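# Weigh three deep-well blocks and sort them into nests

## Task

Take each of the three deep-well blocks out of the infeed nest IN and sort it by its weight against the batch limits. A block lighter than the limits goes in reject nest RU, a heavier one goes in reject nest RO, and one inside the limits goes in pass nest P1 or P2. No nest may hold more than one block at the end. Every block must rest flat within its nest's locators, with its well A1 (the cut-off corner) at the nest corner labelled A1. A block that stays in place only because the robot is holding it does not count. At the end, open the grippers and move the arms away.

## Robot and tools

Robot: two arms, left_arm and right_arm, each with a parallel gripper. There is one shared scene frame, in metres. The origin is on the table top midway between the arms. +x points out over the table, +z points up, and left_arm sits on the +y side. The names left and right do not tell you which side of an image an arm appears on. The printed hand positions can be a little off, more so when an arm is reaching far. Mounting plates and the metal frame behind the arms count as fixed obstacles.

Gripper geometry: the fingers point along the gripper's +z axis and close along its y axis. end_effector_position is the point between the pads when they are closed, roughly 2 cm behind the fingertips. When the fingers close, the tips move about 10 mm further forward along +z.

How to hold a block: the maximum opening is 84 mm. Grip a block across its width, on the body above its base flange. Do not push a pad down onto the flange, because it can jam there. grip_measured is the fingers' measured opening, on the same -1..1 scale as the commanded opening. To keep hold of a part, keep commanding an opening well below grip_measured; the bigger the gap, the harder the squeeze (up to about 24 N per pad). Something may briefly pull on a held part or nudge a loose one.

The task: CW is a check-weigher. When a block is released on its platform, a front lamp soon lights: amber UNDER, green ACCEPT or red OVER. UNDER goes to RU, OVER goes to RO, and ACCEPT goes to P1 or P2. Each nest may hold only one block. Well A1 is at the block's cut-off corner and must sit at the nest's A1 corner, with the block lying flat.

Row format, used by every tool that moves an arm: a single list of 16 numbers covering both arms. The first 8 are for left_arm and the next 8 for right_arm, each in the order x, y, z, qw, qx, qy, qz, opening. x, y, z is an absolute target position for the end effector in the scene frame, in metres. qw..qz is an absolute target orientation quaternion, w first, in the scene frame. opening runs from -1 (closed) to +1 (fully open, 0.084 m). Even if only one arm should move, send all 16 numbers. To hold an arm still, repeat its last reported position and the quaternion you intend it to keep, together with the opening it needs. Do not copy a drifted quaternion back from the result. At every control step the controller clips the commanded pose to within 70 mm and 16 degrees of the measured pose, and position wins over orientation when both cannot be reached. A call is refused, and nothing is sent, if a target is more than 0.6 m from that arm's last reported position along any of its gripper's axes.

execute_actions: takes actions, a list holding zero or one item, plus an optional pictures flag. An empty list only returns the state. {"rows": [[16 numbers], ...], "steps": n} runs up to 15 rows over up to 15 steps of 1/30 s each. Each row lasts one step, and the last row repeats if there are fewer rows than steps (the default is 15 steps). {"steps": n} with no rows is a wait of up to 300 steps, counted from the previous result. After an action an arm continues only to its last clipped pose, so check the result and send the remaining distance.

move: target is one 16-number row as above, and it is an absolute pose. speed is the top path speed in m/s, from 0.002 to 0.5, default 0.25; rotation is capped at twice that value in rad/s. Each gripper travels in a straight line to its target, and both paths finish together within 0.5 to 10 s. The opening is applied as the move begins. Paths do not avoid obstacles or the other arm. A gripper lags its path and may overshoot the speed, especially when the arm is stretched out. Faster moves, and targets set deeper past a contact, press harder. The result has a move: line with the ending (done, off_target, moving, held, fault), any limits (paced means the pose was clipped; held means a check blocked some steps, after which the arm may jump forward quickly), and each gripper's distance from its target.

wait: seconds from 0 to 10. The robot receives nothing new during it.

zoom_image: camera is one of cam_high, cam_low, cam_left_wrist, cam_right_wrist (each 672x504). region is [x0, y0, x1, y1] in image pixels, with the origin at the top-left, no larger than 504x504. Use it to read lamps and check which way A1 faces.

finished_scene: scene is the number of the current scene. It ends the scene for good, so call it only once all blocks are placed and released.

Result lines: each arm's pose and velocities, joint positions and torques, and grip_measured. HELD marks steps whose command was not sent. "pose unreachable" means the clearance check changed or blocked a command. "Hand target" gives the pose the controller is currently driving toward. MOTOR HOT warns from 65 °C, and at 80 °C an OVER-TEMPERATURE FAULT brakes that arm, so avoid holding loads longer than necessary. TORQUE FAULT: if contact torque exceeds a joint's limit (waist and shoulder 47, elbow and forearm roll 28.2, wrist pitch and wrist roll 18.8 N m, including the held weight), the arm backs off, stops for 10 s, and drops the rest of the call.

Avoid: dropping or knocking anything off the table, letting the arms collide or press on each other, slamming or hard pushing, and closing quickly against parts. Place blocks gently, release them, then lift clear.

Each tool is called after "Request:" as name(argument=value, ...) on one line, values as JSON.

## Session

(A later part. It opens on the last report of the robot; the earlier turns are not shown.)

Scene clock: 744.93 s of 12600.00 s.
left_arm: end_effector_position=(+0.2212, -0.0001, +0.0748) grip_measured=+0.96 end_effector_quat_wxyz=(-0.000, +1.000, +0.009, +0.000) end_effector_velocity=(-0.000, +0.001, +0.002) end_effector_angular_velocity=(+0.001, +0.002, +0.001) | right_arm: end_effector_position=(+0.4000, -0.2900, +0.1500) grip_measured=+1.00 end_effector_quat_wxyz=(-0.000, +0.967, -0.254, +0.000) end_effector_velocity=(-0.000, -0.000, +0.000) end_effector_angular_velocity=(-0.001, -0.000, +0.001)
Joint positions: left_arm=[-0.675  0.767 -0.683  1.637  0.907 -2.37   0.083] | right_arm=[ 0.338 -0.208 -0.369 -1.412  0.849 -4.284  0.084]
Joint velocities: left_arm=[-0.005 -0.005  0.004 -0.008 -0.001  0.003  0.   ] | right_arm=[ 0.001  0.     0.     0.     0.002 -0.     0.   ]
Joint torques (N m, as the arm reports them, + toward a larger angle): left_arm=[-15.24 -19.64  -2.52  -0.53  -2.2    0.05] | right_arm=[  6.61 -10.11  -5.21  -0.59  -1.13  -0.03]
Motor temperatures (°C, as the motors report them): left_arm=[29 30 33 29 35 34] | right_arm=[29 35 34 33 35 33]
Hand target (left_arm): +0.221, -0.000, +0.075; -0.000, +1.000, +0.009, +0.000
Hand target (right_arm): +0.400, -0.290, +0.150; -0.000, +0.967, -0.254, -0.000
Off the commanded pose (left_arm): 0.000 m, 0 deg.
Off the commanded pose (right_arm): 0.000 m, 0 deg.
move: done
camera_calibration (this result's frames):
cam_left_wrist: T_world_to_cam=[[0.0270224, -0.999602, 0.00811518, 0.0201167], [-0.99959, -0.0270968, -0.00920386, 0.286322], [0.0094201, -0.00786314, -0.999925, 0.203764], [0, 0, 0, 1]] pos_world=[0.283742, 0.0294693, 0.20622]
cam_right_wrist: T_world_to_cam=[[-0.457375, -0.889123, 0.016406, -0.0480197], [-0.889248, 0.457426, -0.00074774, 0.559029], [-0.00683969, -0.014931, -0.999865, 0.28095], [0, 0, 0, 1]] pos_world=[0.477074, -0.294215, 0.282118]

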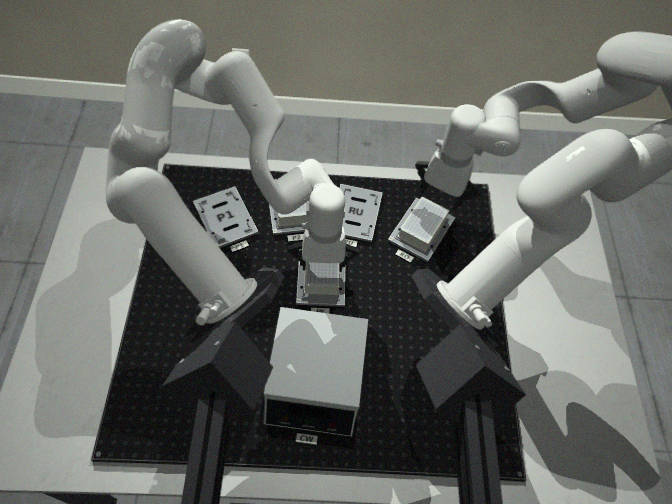

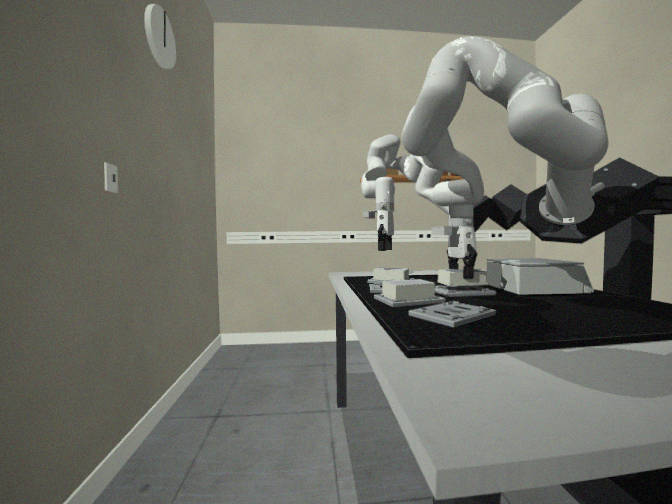

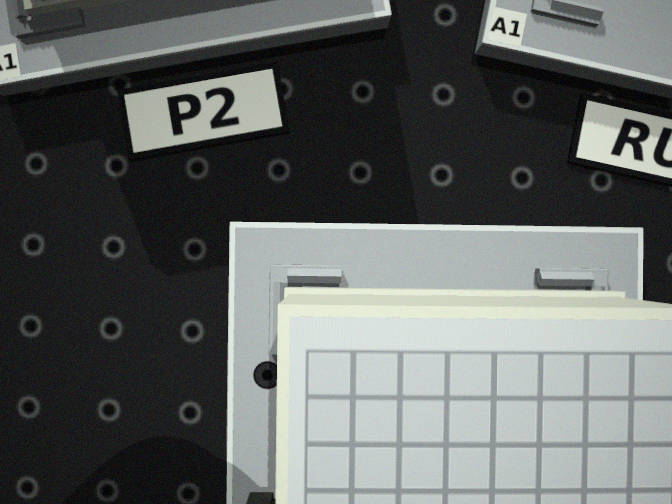

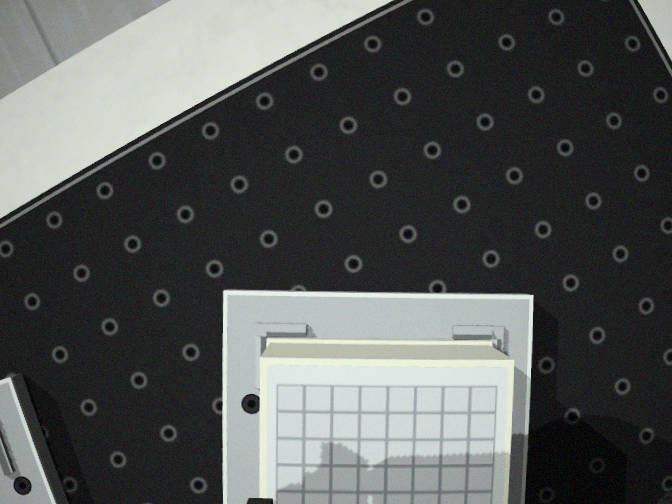

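Request:
move(target=[0.2212,-0.0001,0.14,0,1,0.0087,0,0.2,0.40,-0.29,0.15,0,0.9673,-0.2538,0,1], speed=0.06)

Request:
move(target=[0.3837,0.2678,0.14,0,0.9686,0.2487,0,0.2,0.40,-0.29,0.15,0,0.9673,-0.2538,0,1], speed=0.1)

Request:
move(target=[0.3837,0.2678,0.075,0,0.9686,0.2487,0,0.2,0.40,-0.29,0.15,0,0.9673,-0.2538,0,1], speed=0.04)

Scene clock: 759.27 s of 12600.00 s.
left_arm: end_effector_position=(+0.2212, +0.0001, +0.1397) grip_measured=+0.96 end_effector_quat_wxyz=(-0.000, +1.000, +0.009, +0.000) end_effector_velocity=(+0.000, +0.000, +0.001) end_effector_angular_velocity=(+0.002, +0.000, +0.000) | right_arm: end_effector_position=(+0.4000, -0.2900, +0.1500) grip_measured=+1.00 end_effector_quat_wxyz=(+0.000, +0.967, -0.254, -0.000) end_effector_velocity=(-0.000, +0.000, +0.000) end_effector_angular_velocity=(+0.001, +0.000, +0.000)
Joint positions: left_arm=[-0.857  0.606 -0.6    1.395  0.903 -2.271  0.083] | right_arm=[ 0.338 -0.208 -0.369 -1.412  0.849 -4.284  0.084]
Joint velocities: left_arm=[-0.004 -0.004  0.002 -0.008  0.002  0.004 -0.   ] | right_arm=[ 0.001 -0.     0.     0.001 -0.    -0.     0.   ]
Joint torques (N m, as the arm reports them, + toward a larger angle): left_arm=[-14.7  -19.11  -6.67  -0.51  -2.17   0.  ] | right_arm=[  6.59 -10.61  -5.41  -0.94  -1.23   0.17]
Motor temperatures (°C, as the motors report them): left_arm=[29 30 33 29 35 34] | right_arm=[29 35 34 33 35 33]
Hand target (left_arm): +0.221, +0.000, +0.140; -0.000, +1.000, +0.009, +0.000
Hand target (right_arm): +0.400, -0.290, +0.150; -0.000, +0.967, -0.254, -0.000
Off the commanded pose (left_arm): 0.000 m, 0 deg.
Off the commanded pose (right_arm): 0.000 m, 0 deg.
After step 90, 9.80 s passed at rest.
move: done
camera_calibration (this result's frames):
cam_left_wrist: T_world_to_cam=[[0.0270001, -0.999606, 0.00762299, 0.0198551], [-0.99959, -0.0270707, -0.00931124, 0.286877], [0.00951393, -0.00736846, -0.999928, 0.268626], [0, 0, 0, 1]] pos_world=[0.283668, 0.0295926, 0.271127]
cam_right_wrist: T_world_to_cam=[[-0.457375, -0.889122, 0.0164063, -0.0480197], [-0.889247, 0.457426, -0.000747406, 0.559029], [-0.00684015, -0.0149311, -0.999865, 0.28095], [0, 0, 0, 1]] pos_world=[0.477074, -0.294215, 0.282118]

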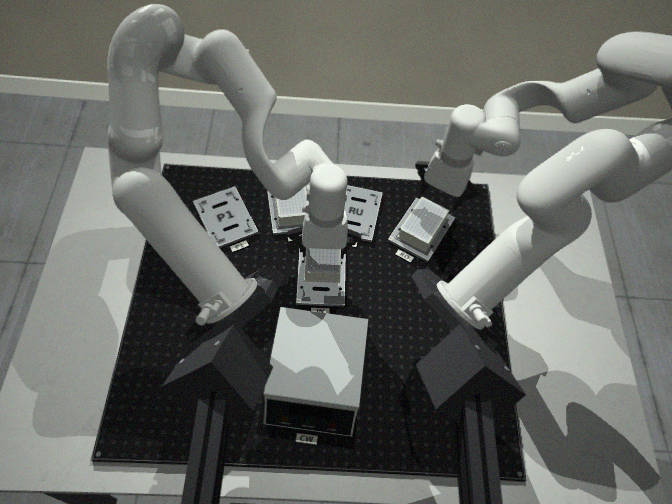

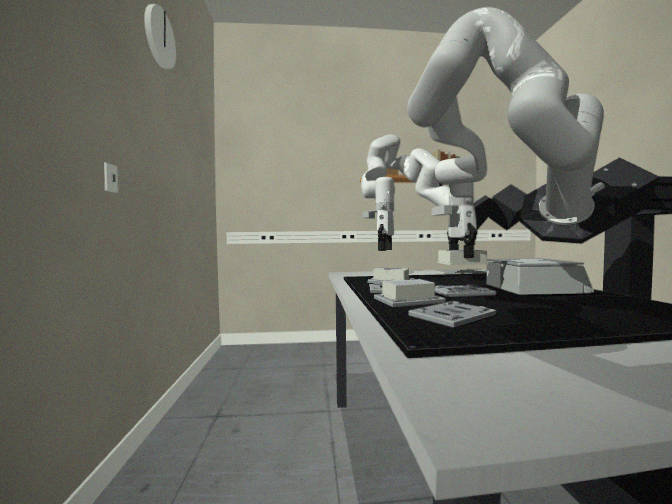

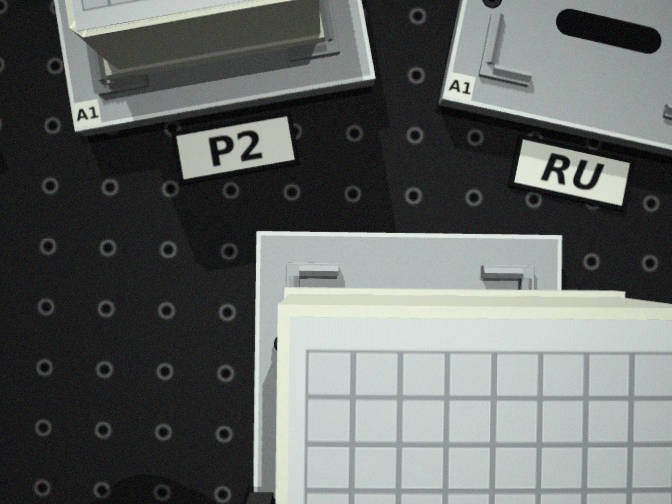

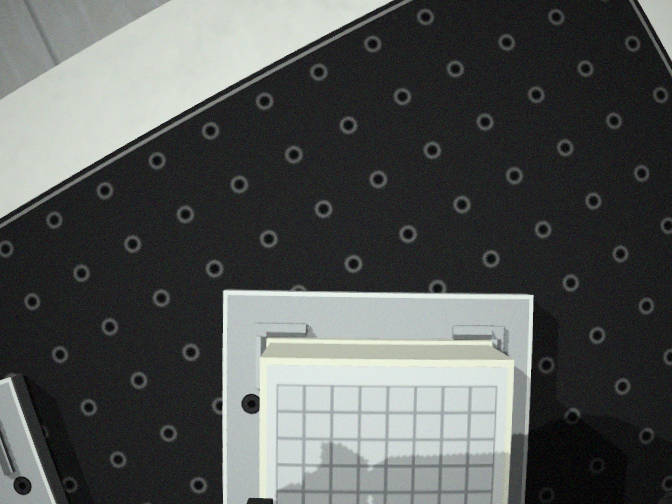

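Scene clock: 762.87 s of 12600.00 s.
left_arm: end_effector_position=(+0.3837, +0.2667, +0.1399) grip_measured=+0.96 end_effector_quat_wxyz=(-0.000, +0.969, +0.248, -0.001) end_effector_velocity=(+0.002, +0.002, +0.000) end_effector_angular_velocity=(-0.004, +0.001, +0.004) | right_arm: end_effector_position=(+0.4000, -0.2900, +0.1500) grip_measured=+1.00 end_effector_quat_wxyz=(-0.000, +0.967, -0.254, -0.000) end_effector_velocity=(-0.000, -0.000, -0.000) end_effector_angular_velocity=(-0.001, +0.001, -0.001)
Joint positions: left_arm=[-0.072 -0.455 -0.278  1.442  0.711 -1.74   0.083] | right_arm=[ 0.338 -0.208 -0.369 -1.412  0.849 -4.284  0.084]
Joint velocities: left_arm=[ 0.009 -0.004 -0.003 -0.006 -0.009  0.012  0.   ] | right_arm=[-0.001 -0.    -0.     0.     0.     0.    -0.   ]
Joint torques (N m, as the arm reports them, + toward a larger angle): left_arm=[ -5.15 -16.35  -6.31  -0.44  -2.28   0.08] | right_arm=[  7.57 -10.2   -5.45  -1.09  -1.25  -0.24]
Motor temperatures (°C, as the motors report them): left_arm=[29 30 33 29 35 34] | right_arm=[29 35 34 33 35 33]
Hand target (left_arm): +0.384, +0.267, +0.140; -0.000, +0.969, +0.249, -0.001
Hand target (right_arm): +0.400, -0.290, +0.150; +0.000, +0.967, -0.254, +0.000
Off the commanded pose (left_arm): 0.001 m, 0 deg.
Off the commanded pose (right_arm): 0.000 m, 0 deg.
move: done
camera_calibration (this result's frames):
cam_left_wrist: T_world_to_cam=[[0.48953, -0.871959, 0.00693736, 0.0705428], [-0.871925, -0.489574, -0.00799257, 0.53077], [0.0103655, -0.00213626, -0.999944, 0.2676], [0, 0, 0, 1]] pos_world=[0.425485, 0.321933, 0.271338]
cam_right_wrist: T_world_to_cam=[[-0.457375, -0.889122, 0.0164062, -0.0480197], [-0.889247, 0.457426, -0.000747467, 0.559029], [-0.00684001, -0.014931, -0.999865, 0.28095], [0, 0, 0, 1]] pos_world=[0.477074, -0.294215, 0.282118]

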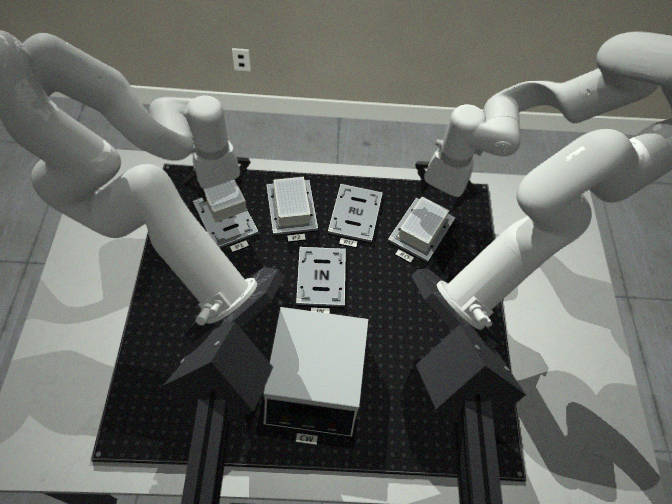

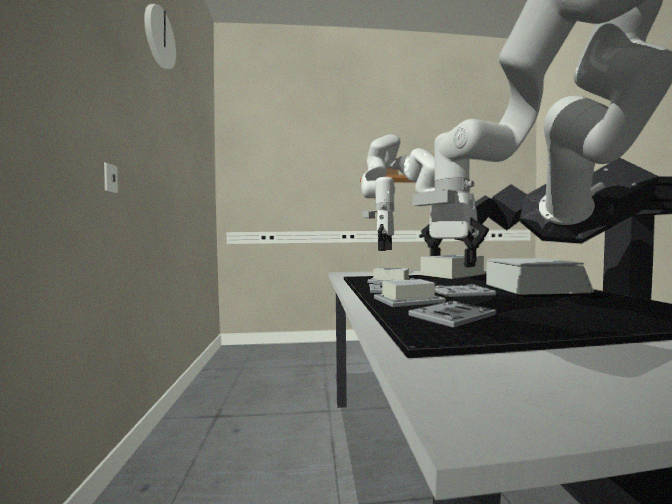

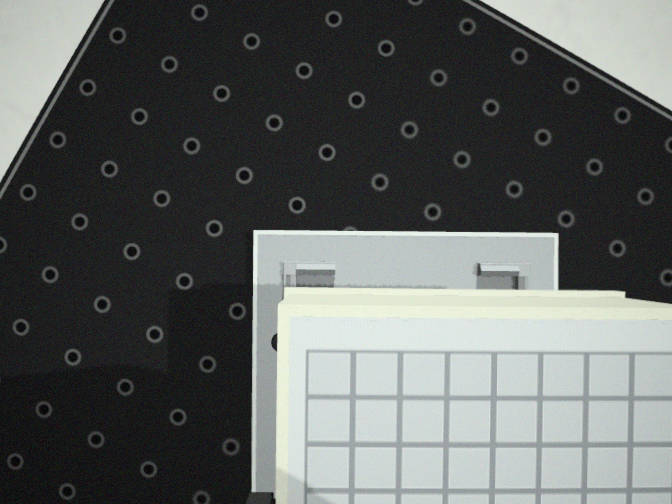

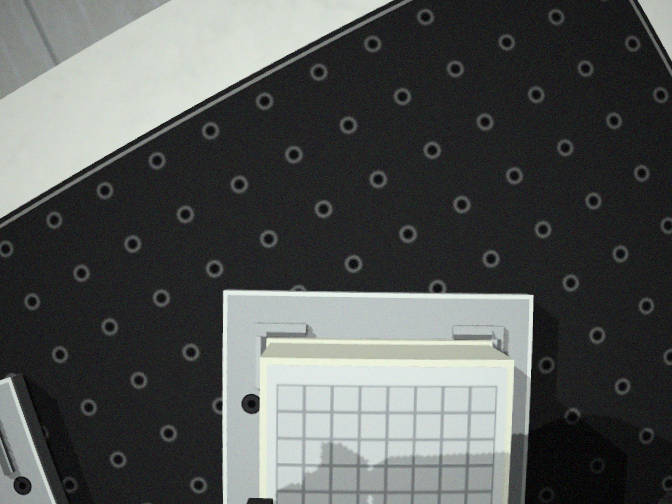

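Scene clock: 764.90 s of 12600.00 s.
left_arm: end_effector_position=(+0.3838, +0.2676, +0.0753) grip_measured=+0.96 end_effector_quat_wxyz=(+0.000, +0.969, +0.249, -0.000) end_effector_velocity=(+0.000, +0.001, -0.002) end_effector_angular_velocity=(+0.002, -0.001, +0.002) | right_arm: end_effector_position=(+0.4000, -0.2900, +0.1500) grip_measured=+1.00 end_effector_quat_wxyz=(+0.000, +0.967, -0.254, -0.000) end_effector_velocity=(+0.000, +0.000, +0.000) end_effector_angular_velocity=(+0.001, -0.001, +0.002)
Joint positions: left_arm=[ 0.098 -0.181 -0.408  1.768  0.609 -1.981  0.083] | right_arm=[ 0.338 -0.208 -0.369 -1.412  0.849 -4.284  0.084]
Joint velocities: left_arm=[ 0.005  0.007 -0.005  0.01  -0.001 -0.009 -0.   ] | right_arm=[ 0.001  0.     0.    -0.001 -0.001 -0.001 -0.   ]
Joint torques (N m, as the arm reports them, + toward a larger angle): left_arm=[ -6.73 -20.67  -2.28  -0.4   -2.28   0.06] | right_arm=[  7.53 -10.49  -5.17  -0.74  -1.3   -0.03]
Motor temperatures (°C, as the motors report them): left_arm=[29 30 33 29 35 34] | right_arm=[29 35 34 33 35 33]
Hand target (left_arm): +0.384, +0.268, +0.075; +0.000, +0.969, +0.249, -0.000
Hand target (right_arm): +0.400, -0.290, +0.150; +0.000, +0.967, -0.254, -0.000
Off the commanded pose (left_arm): 0.000 m, 0 deg.
Off the commanded pose (right_arm): 0.000 m, 0 deg.
move: done
camera_calibration (this result's frames):
cam_left_wrist: T_world_to_cam=[[0.490197, -0.871568, 0.00873953, 0.0712061], [-0.871531, -0.490264, -0.00869124, 0.530802], [0.0118597, -0.00335635, -0.999924, 0.202697], [0, 0, 0, 1]] pos_world=[0.425301, 0.322974, 0.206672]
cam_right_wrist: T_world_to_cam=[[-0.457375, -0.889122, 0.0164063, -0.0480197], [-0.889248, 0.457426, -0.00074738, 0.559029], [-0.00684014, -0.0149311, -0.999865, 0.28095], [0, 0, 0, 1]] pos_world=[0.477074, -0.294215, 0.282118]

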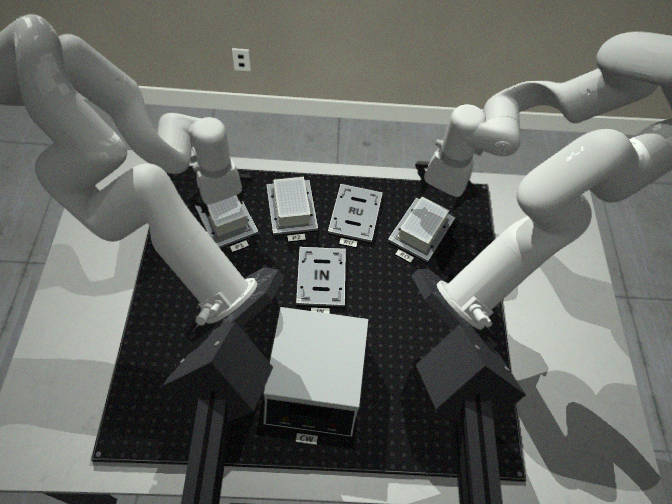

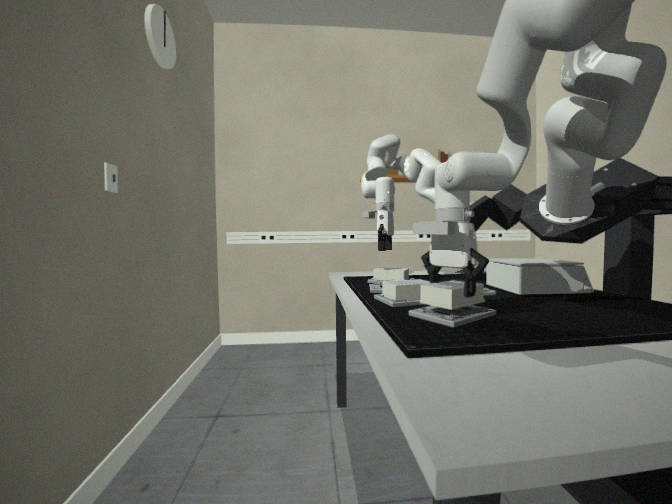

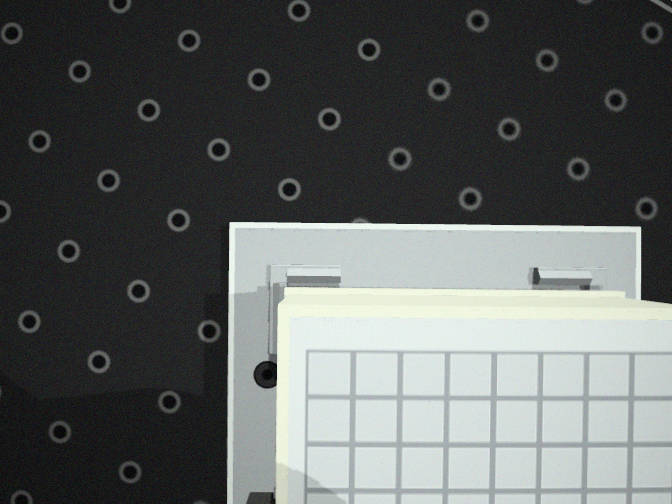

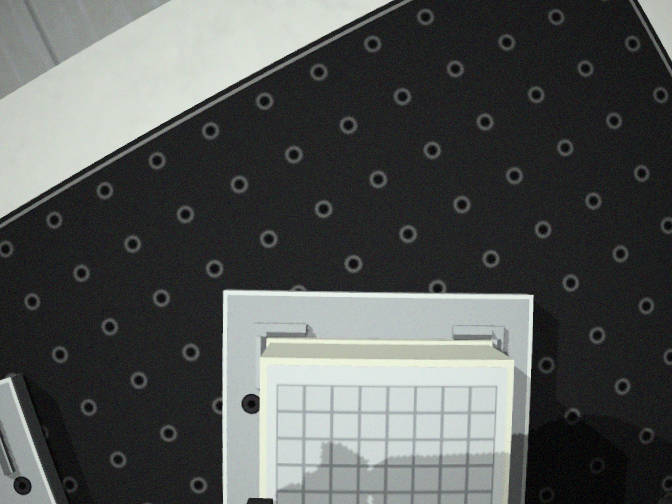

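Excellent match.

Request:
move(target=[0.3837,0.2678,0.0565,0,0.9686,0.2487,0,0.2,0.40,-0.29,0.15,0,0.9673,-0.2538,0,1], speed=0.007)

Scene clock: 777.10 s of 12600.00 s.
left_arm: end_effector_position=(+0.3837, +0.2677, +0.0567) grip_measured=+0.96 end_effector_quat_wxyz=(+0.000, +0.969, +0.249, -0.000) end_effector_velocity=(+0.000, -0.000, -0.001) end_effector_angular_velocity=(+0.001, -0.001, -0.001) | right_arm: end_effector_position=(+0.4000, -0.2900, +0.1500) grip_measured=+1.00 end_effector_quat_wxyz=(+0.000, +0.967, -0.254, -0.000) end_effector_velocity=(-0.000, +0.000, -0.000) end_effector_angular_velocity=(+0.001, +0.001, +0.001)
Joint positions: left_arm=[ 0.133 -0.105 -0.453  1.849  0.599 -2.044  0.083] | right_arm=[ 0.338 -0.208 -0.369 -1.412  0.849 -4.284  0.084]
Joint velocities: left_arm=[ 0.001  0.006 -0.003  0.008  0.001 -0.006  0.   ] | right_arm=[-0.    -0.     0.     0.001 -0.001 -0.001  0.   ]
Joint torques (N m, as the arm reports them, + toward a larger angle): left_arm=[ -7.16 -21.75  -1.29  -0.45  -2.11   0.16] | right_arm=[ 7.62 -9.99 -5.78 -0.83 -1.24 -0.07]
Motor temperatures (°C, as the motors report them): left_arm=[29 30 33 29 35 34] | right_arm=[29 35 34 33 35 33]
Hand target (left_arm): +0.384, +0.268, +0.057; +0.000, +0.969, +0.249, -0.000
Hand target (right_arm): +0.400, -0.290, +0.150; +0.000, +0.967, -0.254, +0.000
Off the commanded pose (left_arm): 0.000 m, 0 deg.
Off the commanded pose (right_arm): 0.000 m, 0 deg.
After step 90, 6.33 s passed at rest.
move: done
camera_calibration (this result's frames):
cam_left_wrist: T_world_to_cam=[[0.490175, -0.871585, 0.00827042, 0.0715681], [-0.871543, -0.490236, -0.00897737, 0.530701], [0.011879, -0.00280755, -0.999926, 0.183941], [0, 0, 0, 1]] pos_world=[0.425263, 0.323063, 0.1881]
cam_right_wrist: T_world_to_cam=[[-0.457375, -0.889123, 0.0164063, -0.04802], [-0.889248, 0.457425, -0.00074732, 0.559029], [-0.0068402, -0.0149311, -0.999865, 0.28095], [0, 0, 0, 1]] pos_world=[0.477074, -0.294215, 0.282118]

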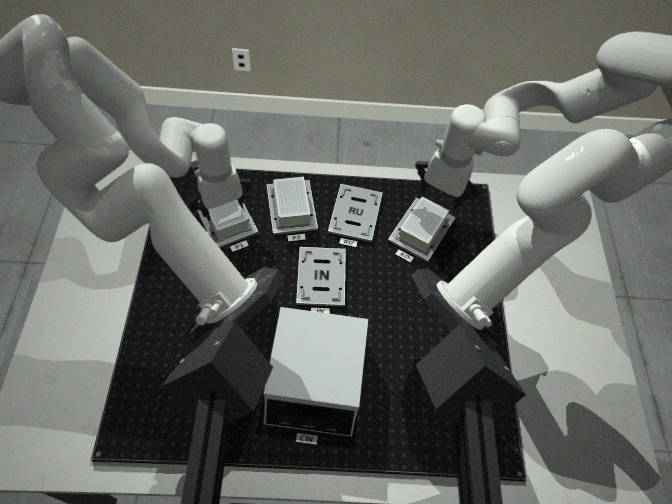

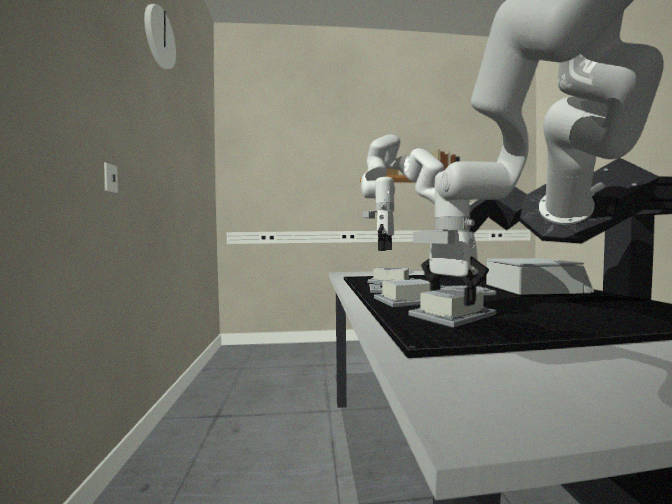

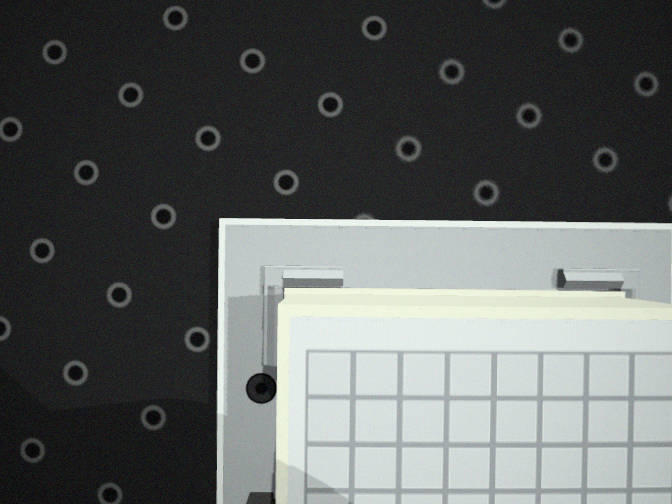

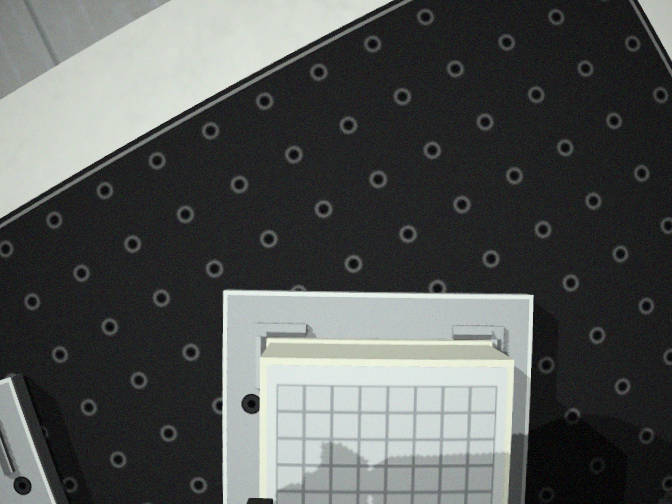

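Request:
move(target=[0.3837,0.2678,0.0558,0,0.9686,0.2487,0,0.2,0.40,-0.29,0.15,0,0.9673,-0.2538,0,1], speed=0.003)

Request:
move(target=[0.3837,0.2678,0.0558,0,0.9686,0.2487,0,1,0.40,-0.29,0.15,0,0.9673,-0.2538,0,1], speed=0.003)

Request:
move(target=[0.3837,0.2678,0.13,0,0.9686,0.2487,0,1,0.40,-0.29,0.15,0,0.9673,-0.2538,0,1], speed=0.025)

Scene clock: 791.20 s of 12600.00 s.
left_arm: end_effector_position=(+0.3838, +0.2677, +0.0560) grip_measured=+0.96 end_effector_quat_wxyz=(+0.000, +0.969, +0.249, +0.000) end_effector_velocity=(+0.000, -0.001, -0.000) end_effector_angular_velocity=(-0.002, -0.000, +0.000) | right_arm: end_effector_position=(+0.4000, -0.2900, +0.1500) grip_measured=+1.00 end_effector_quat_wxyz=(+0.000, +0.967, -0.254, -0.000) end_effector_velocity=(+0.000, +0.000, +0.000) end_effector_angular_velocity=(+0.001, -0.000, +0.001)
Joint positions: left_arm=[ 0.134 -0.102 -0.455  1.853  0.598 -2.047  0.083] | right_arm=[ 0.338 -0.208 -0.369 -1.412  0.849 -4.284  0.084]
Joint velocities: left_arm=[ 0.     0.002 -0.001  0.002 -0.002 -0.002  0.   ] | right_arm=[ 0.001  0.    -0.     0.    -0.    -0.     0.   ]
Joint torques (N m, as the arm reports them, + toward a larger angle): left_arm=[ -6.3  -19.85  -1.63  -0.55  -1.99   0.  ] | right_arm=[ 7.74 -9.9  -5.52 -0.64 -1.37 -0.02]
Motor temperatures (°C, as the motors report them): left_arm=[29 30 33 29 35 34] | right_arm=[29 35 34 33 35 33]
Hand target (left_arm): +0.384, +0.268, +0.056; +0.000, +0.969, +0.249, -0.000
Hand target (right_arm): +0.400, -0.290, +0.150; +0.000, +0.967, -0.254, -0.000
Off the commanded pose (left_arm): 0.000 m, 0 deg.
Off the commanded pose (right_arm): 0.000 m, 0 deg.
After step 90, 10.40 s passed at rest.
move: done
camera_calibration (this result's frames):
cam_left_wrist: T_world_to_cam=[[0.490199, -0.871569, 0.00848923, 0.0715148], [-0.871525, -0.490264, -0.00924478, 0.530759], [0.0122194, -0.00286679, -0.999921, 0.183141], [0, 0, 0, 1]] pos_world=[0.425276, 0.323068, 0.187426]
cam_right_wrist: T_world_to_cam=[[-0.457375, -0.889123, 0.0164062, -0.0480198], [-0.889248, 0.457426, -0.000747449, 0.559029], [-0.00684006, -0.0149311, -0.999865, 0.28095], [0, 0, 0, 1]] pos_world=[0.477074, -0.294215, 0.282118]

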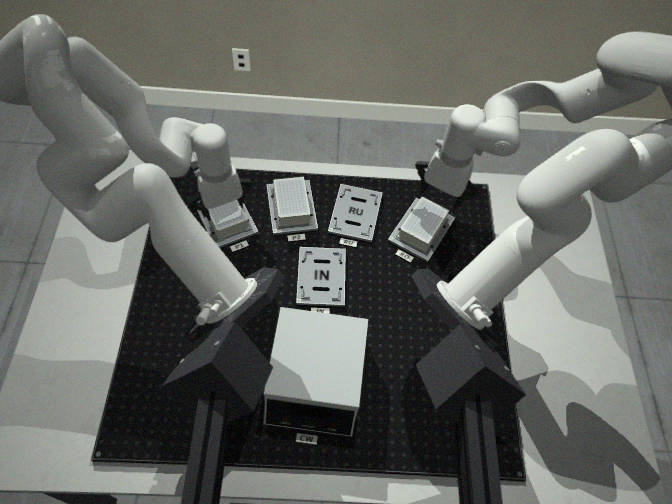

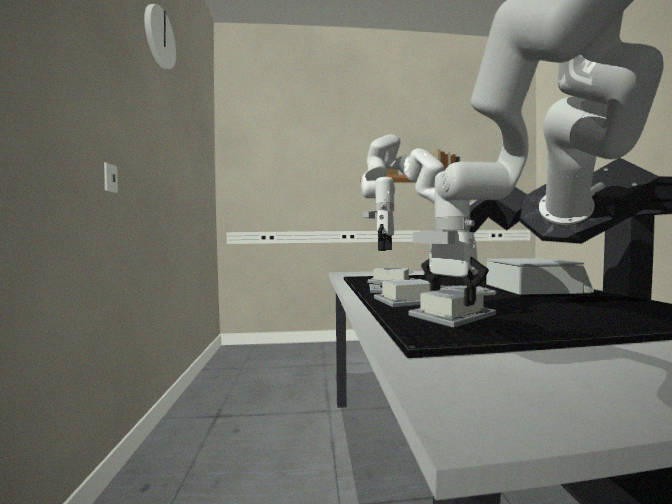

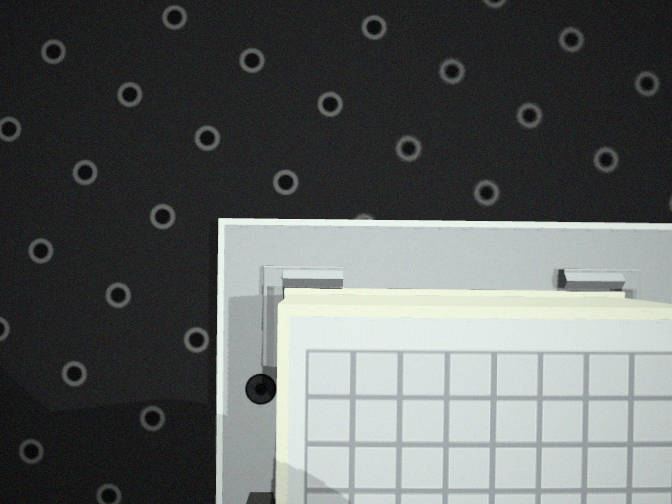

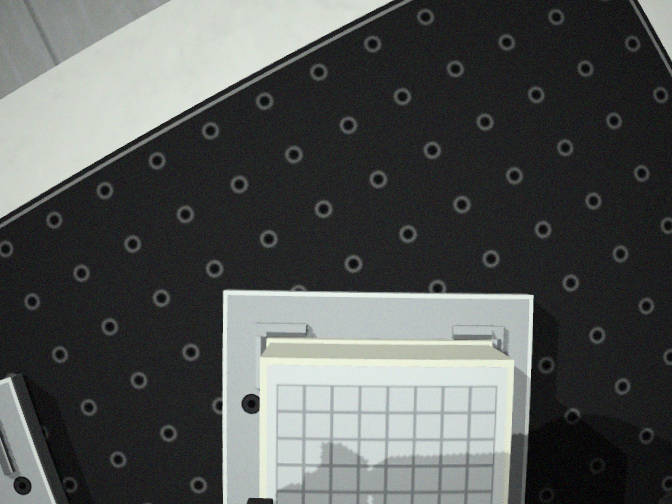

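Scene clock: 791.90 s of 12600.00 s.
left_arm: end_effector_position=(+0.3837, +0.2678, +0.0558) grip_measured=+1.00 end_effector_quat_wxyz=(+0.000, +0.969, +0.249, -0.000) end_effector_velocity=(+0.000, -0.000, +0.000) end_effector_angular_velocity=(+0.000, -0.001, -0.000) | right_arm: end_effector_position=(+0.4000, -0.2900, +0.1500) grip_measured=+1.00 end_effector_quat_wxyz=(-0.000, +0.967, -0.254, +0.000) end_effector_velocity=(+0.000, -0.001, -0.000) end_effector_angular_velocity=(-0.002, +0.000, -0.001)
Joint positions: left_arm=[ 0.135 -0.101 -0.455  1.853  0.599 -2.047  0.084] | right_arm=[ 0.338 -0.208 -0.369 -1.412  0.849 -4.284  0.084]
Joint velocities: left_arm=[-0.001 -0.     0.    -0.     0.001 -0.     0.   ] | right_arm=[-0.001 -0.    -0.     0.     0.001 -0.    -0.   ]
Joint torques (N m, as the arm reports them, + toward a larger angle): left_arm=[ -6.53 -21.31  -1.49  -0.32  -2.1    0.14] | right_arm=[  6.9  -10.66  -4.81  -0.84  -1.02  -0.01]
Motor temperatures (°C, as the motors report them): left_arm=[29 30 33 29 35 34] | right_arm=[29 35 34 33 35 33]
Hand target (left_arm): +0.384, +0.268, +0.056; +0.000, +0.969, +0.249, -0.000
Hand target (right_arm): +0.400, -0.290, +0.150; -0.000, +0.967, -0.254, +0.000
Off the commanded pose (left_arm): 0.000 m, 0 deg.
Off the commanded pose (right_arm): 0.000 m, 0 deg.
move: done
camera_calibration (this result's frames):
cam_left_wrist: T_world_to_cam=[[0.490151, -0.871599, 0.00816475, 0.0716492], [-0.871557, -0.490211, -0.00904458, 0.530699], [0.0118857, -0.00268284, -0.999926, 0.183032], [0, 0, 0, 1]] pos_world=[0.42524, 0.323095, 0.187233]
cam_right_wrist: T_world_to_cam=[[-0.457375, -0.889122, 0.0164061, -0.0480197], [-0.889247, 0.457426, -0.000747481, 0.559029], [-0.00683997, -0.014931, -0.999865, 0.28095], [0, 0, 0, 1]] pos_world=[0.477074, -0.294215, 0.282118]

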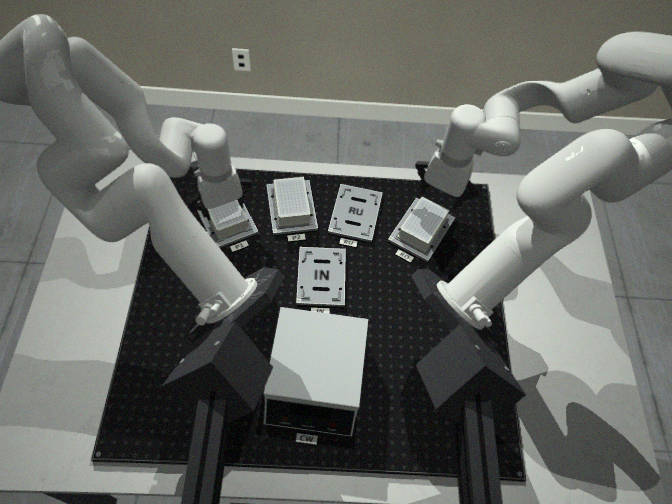

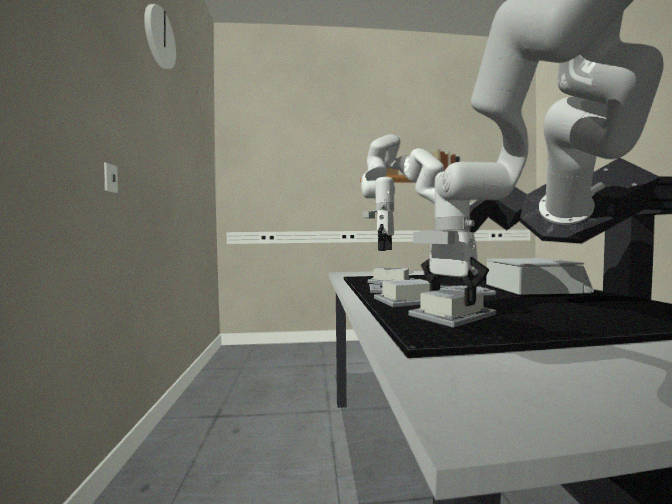

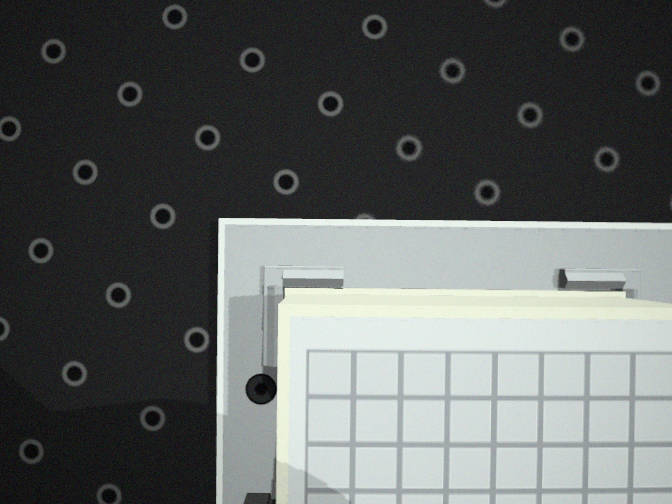

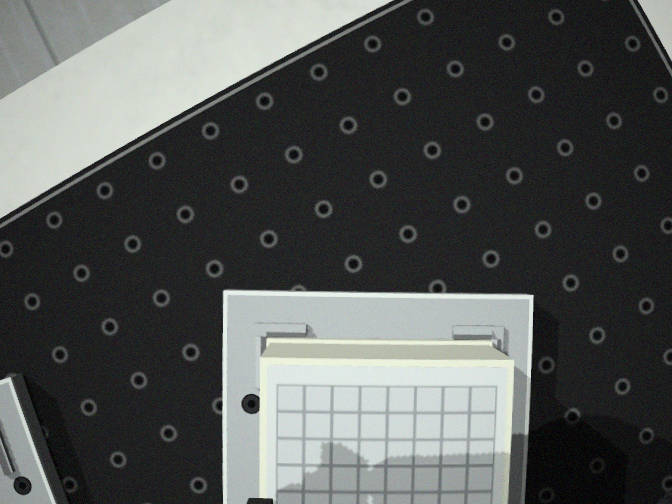

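Scene clock: 795.20 s of 12600.00 s.
left_arm: end_effector_position=(+0.3836, +0.2680, +0.1297) grip_measured=+1.00 end_effector_quat_wxyz=(-0.000, +0.969, +0.249, +0.000) end_effector_velocity=(-0.001, +0.001, +0.002) end_effector_angular_velocity=(+0.002, +0.003, -0.000) | right_arm: end_effector_position=(+0.4000, -0.2900, +0.1500) grip_measured=+1.00 end_effector_quat_wxyz=(+0.000, +0.967, -0.254, -0.000) end_effector_velocity=(-0.000, -0.001, -0.000) end_effector_angular_velocity=(-0.002, +0.001, -0.001)
Joint positions: left_arm=[-0.035 -0.416 -0.293  1.498  0.684 -1.776  0.084] | right_arm=[ 0.338 -0.208 -0.369 -1.412  0.849 -4.284  0.084]
Joint velocities: left_arm=[-0.006 -0.009  0.004 -0.014  0.007  0.011 -0.   ] | right_arm=[-0.    -0.     0.     0.     0.002  0.001  0.   ]
Joint torques (N m, as the arm reports them, + toward a larger angle): left_arm=[ -4.72 -17.02  -5.48  -0.28  -2.13   0.25] | right_arm=[  6.94 -10.83  -4.73  -0.65  -1.33  -0.05]
Motor temperatures (°C, as the motors report them): left_arm=[29 30 33 29 35 34] | right_arm=[29 35 34 33 35 33]
Hand target (left_arm): +0.384, +0.268, +0.130; -0.000, +0.969, +0.249, +0.000
Hand target (right_arm): +0.400, -0.290, +0.150; -0.000, +0.967, -0.254, -0.000
Off the commanded pose (left_arm): 0.000 m, 0 deg.
Off the commanded pose (right_arm): 0.000 m, 0 deg.
move: done
camera_calibration (this result's frames):
cam_left_wrist: T_world_to_cam=[[0.490123, -0.87162, 0.00764144, 0.0713535], [-0.871571, -0.490179, -0.00942558, 0.531474], [0.0119612, -0.00204036, -0.999926, 0.256731], [0, 0, 0, 1]] pos_world=[0.425175, 0.323234, 0.261176]
cam_right_wrist: T_world_to_cam=[[-0.457375, -0.889123, 0.0164062, -0.0480198], [-0.889248, 0.457426, -0.000747435, 0.559029], [-0.00684007, -0.0149311, -0.999865, 0.28095], [0, 0, 0, 1]] pos_world=[0.477074, -0.294215, 0.282118]

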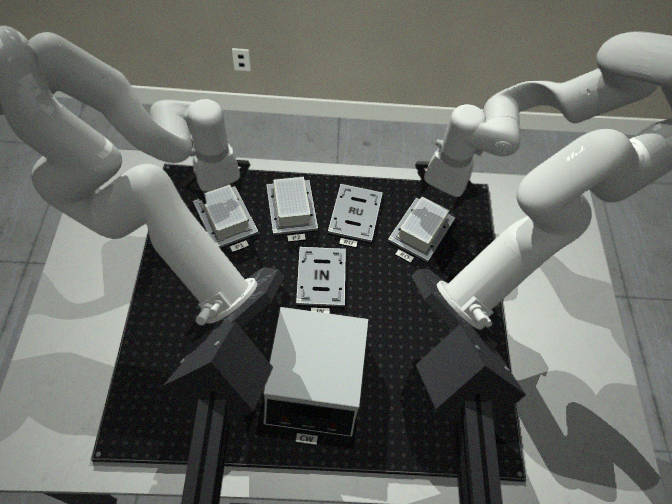

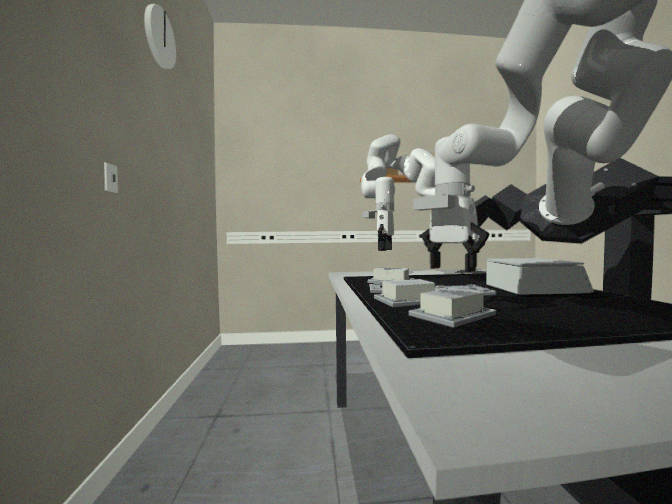

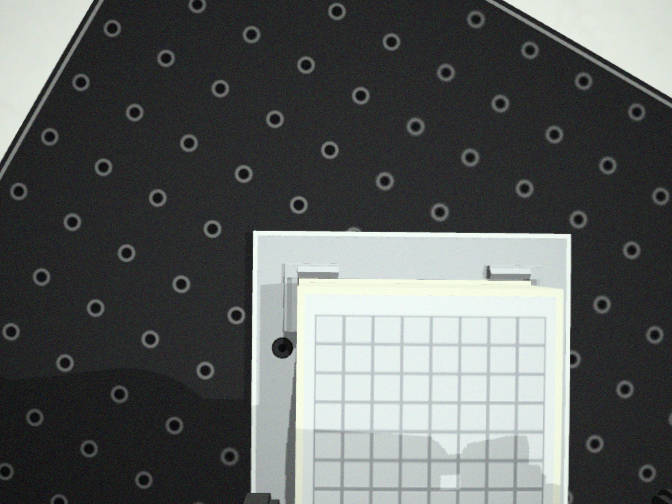

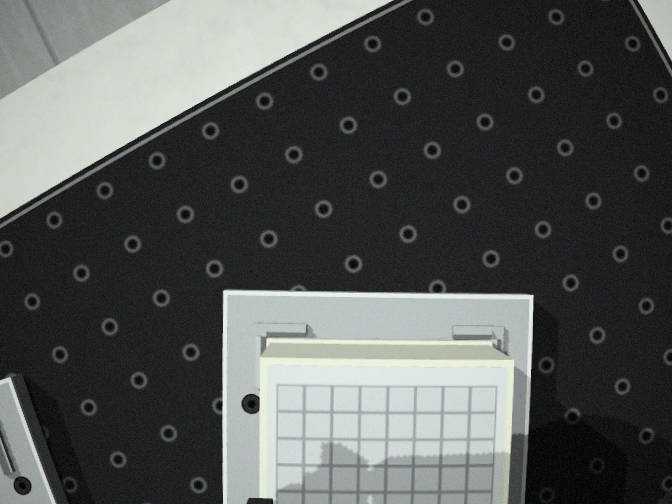

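Request:
finished_scene(scene=2)

The scene is finished: the task was done.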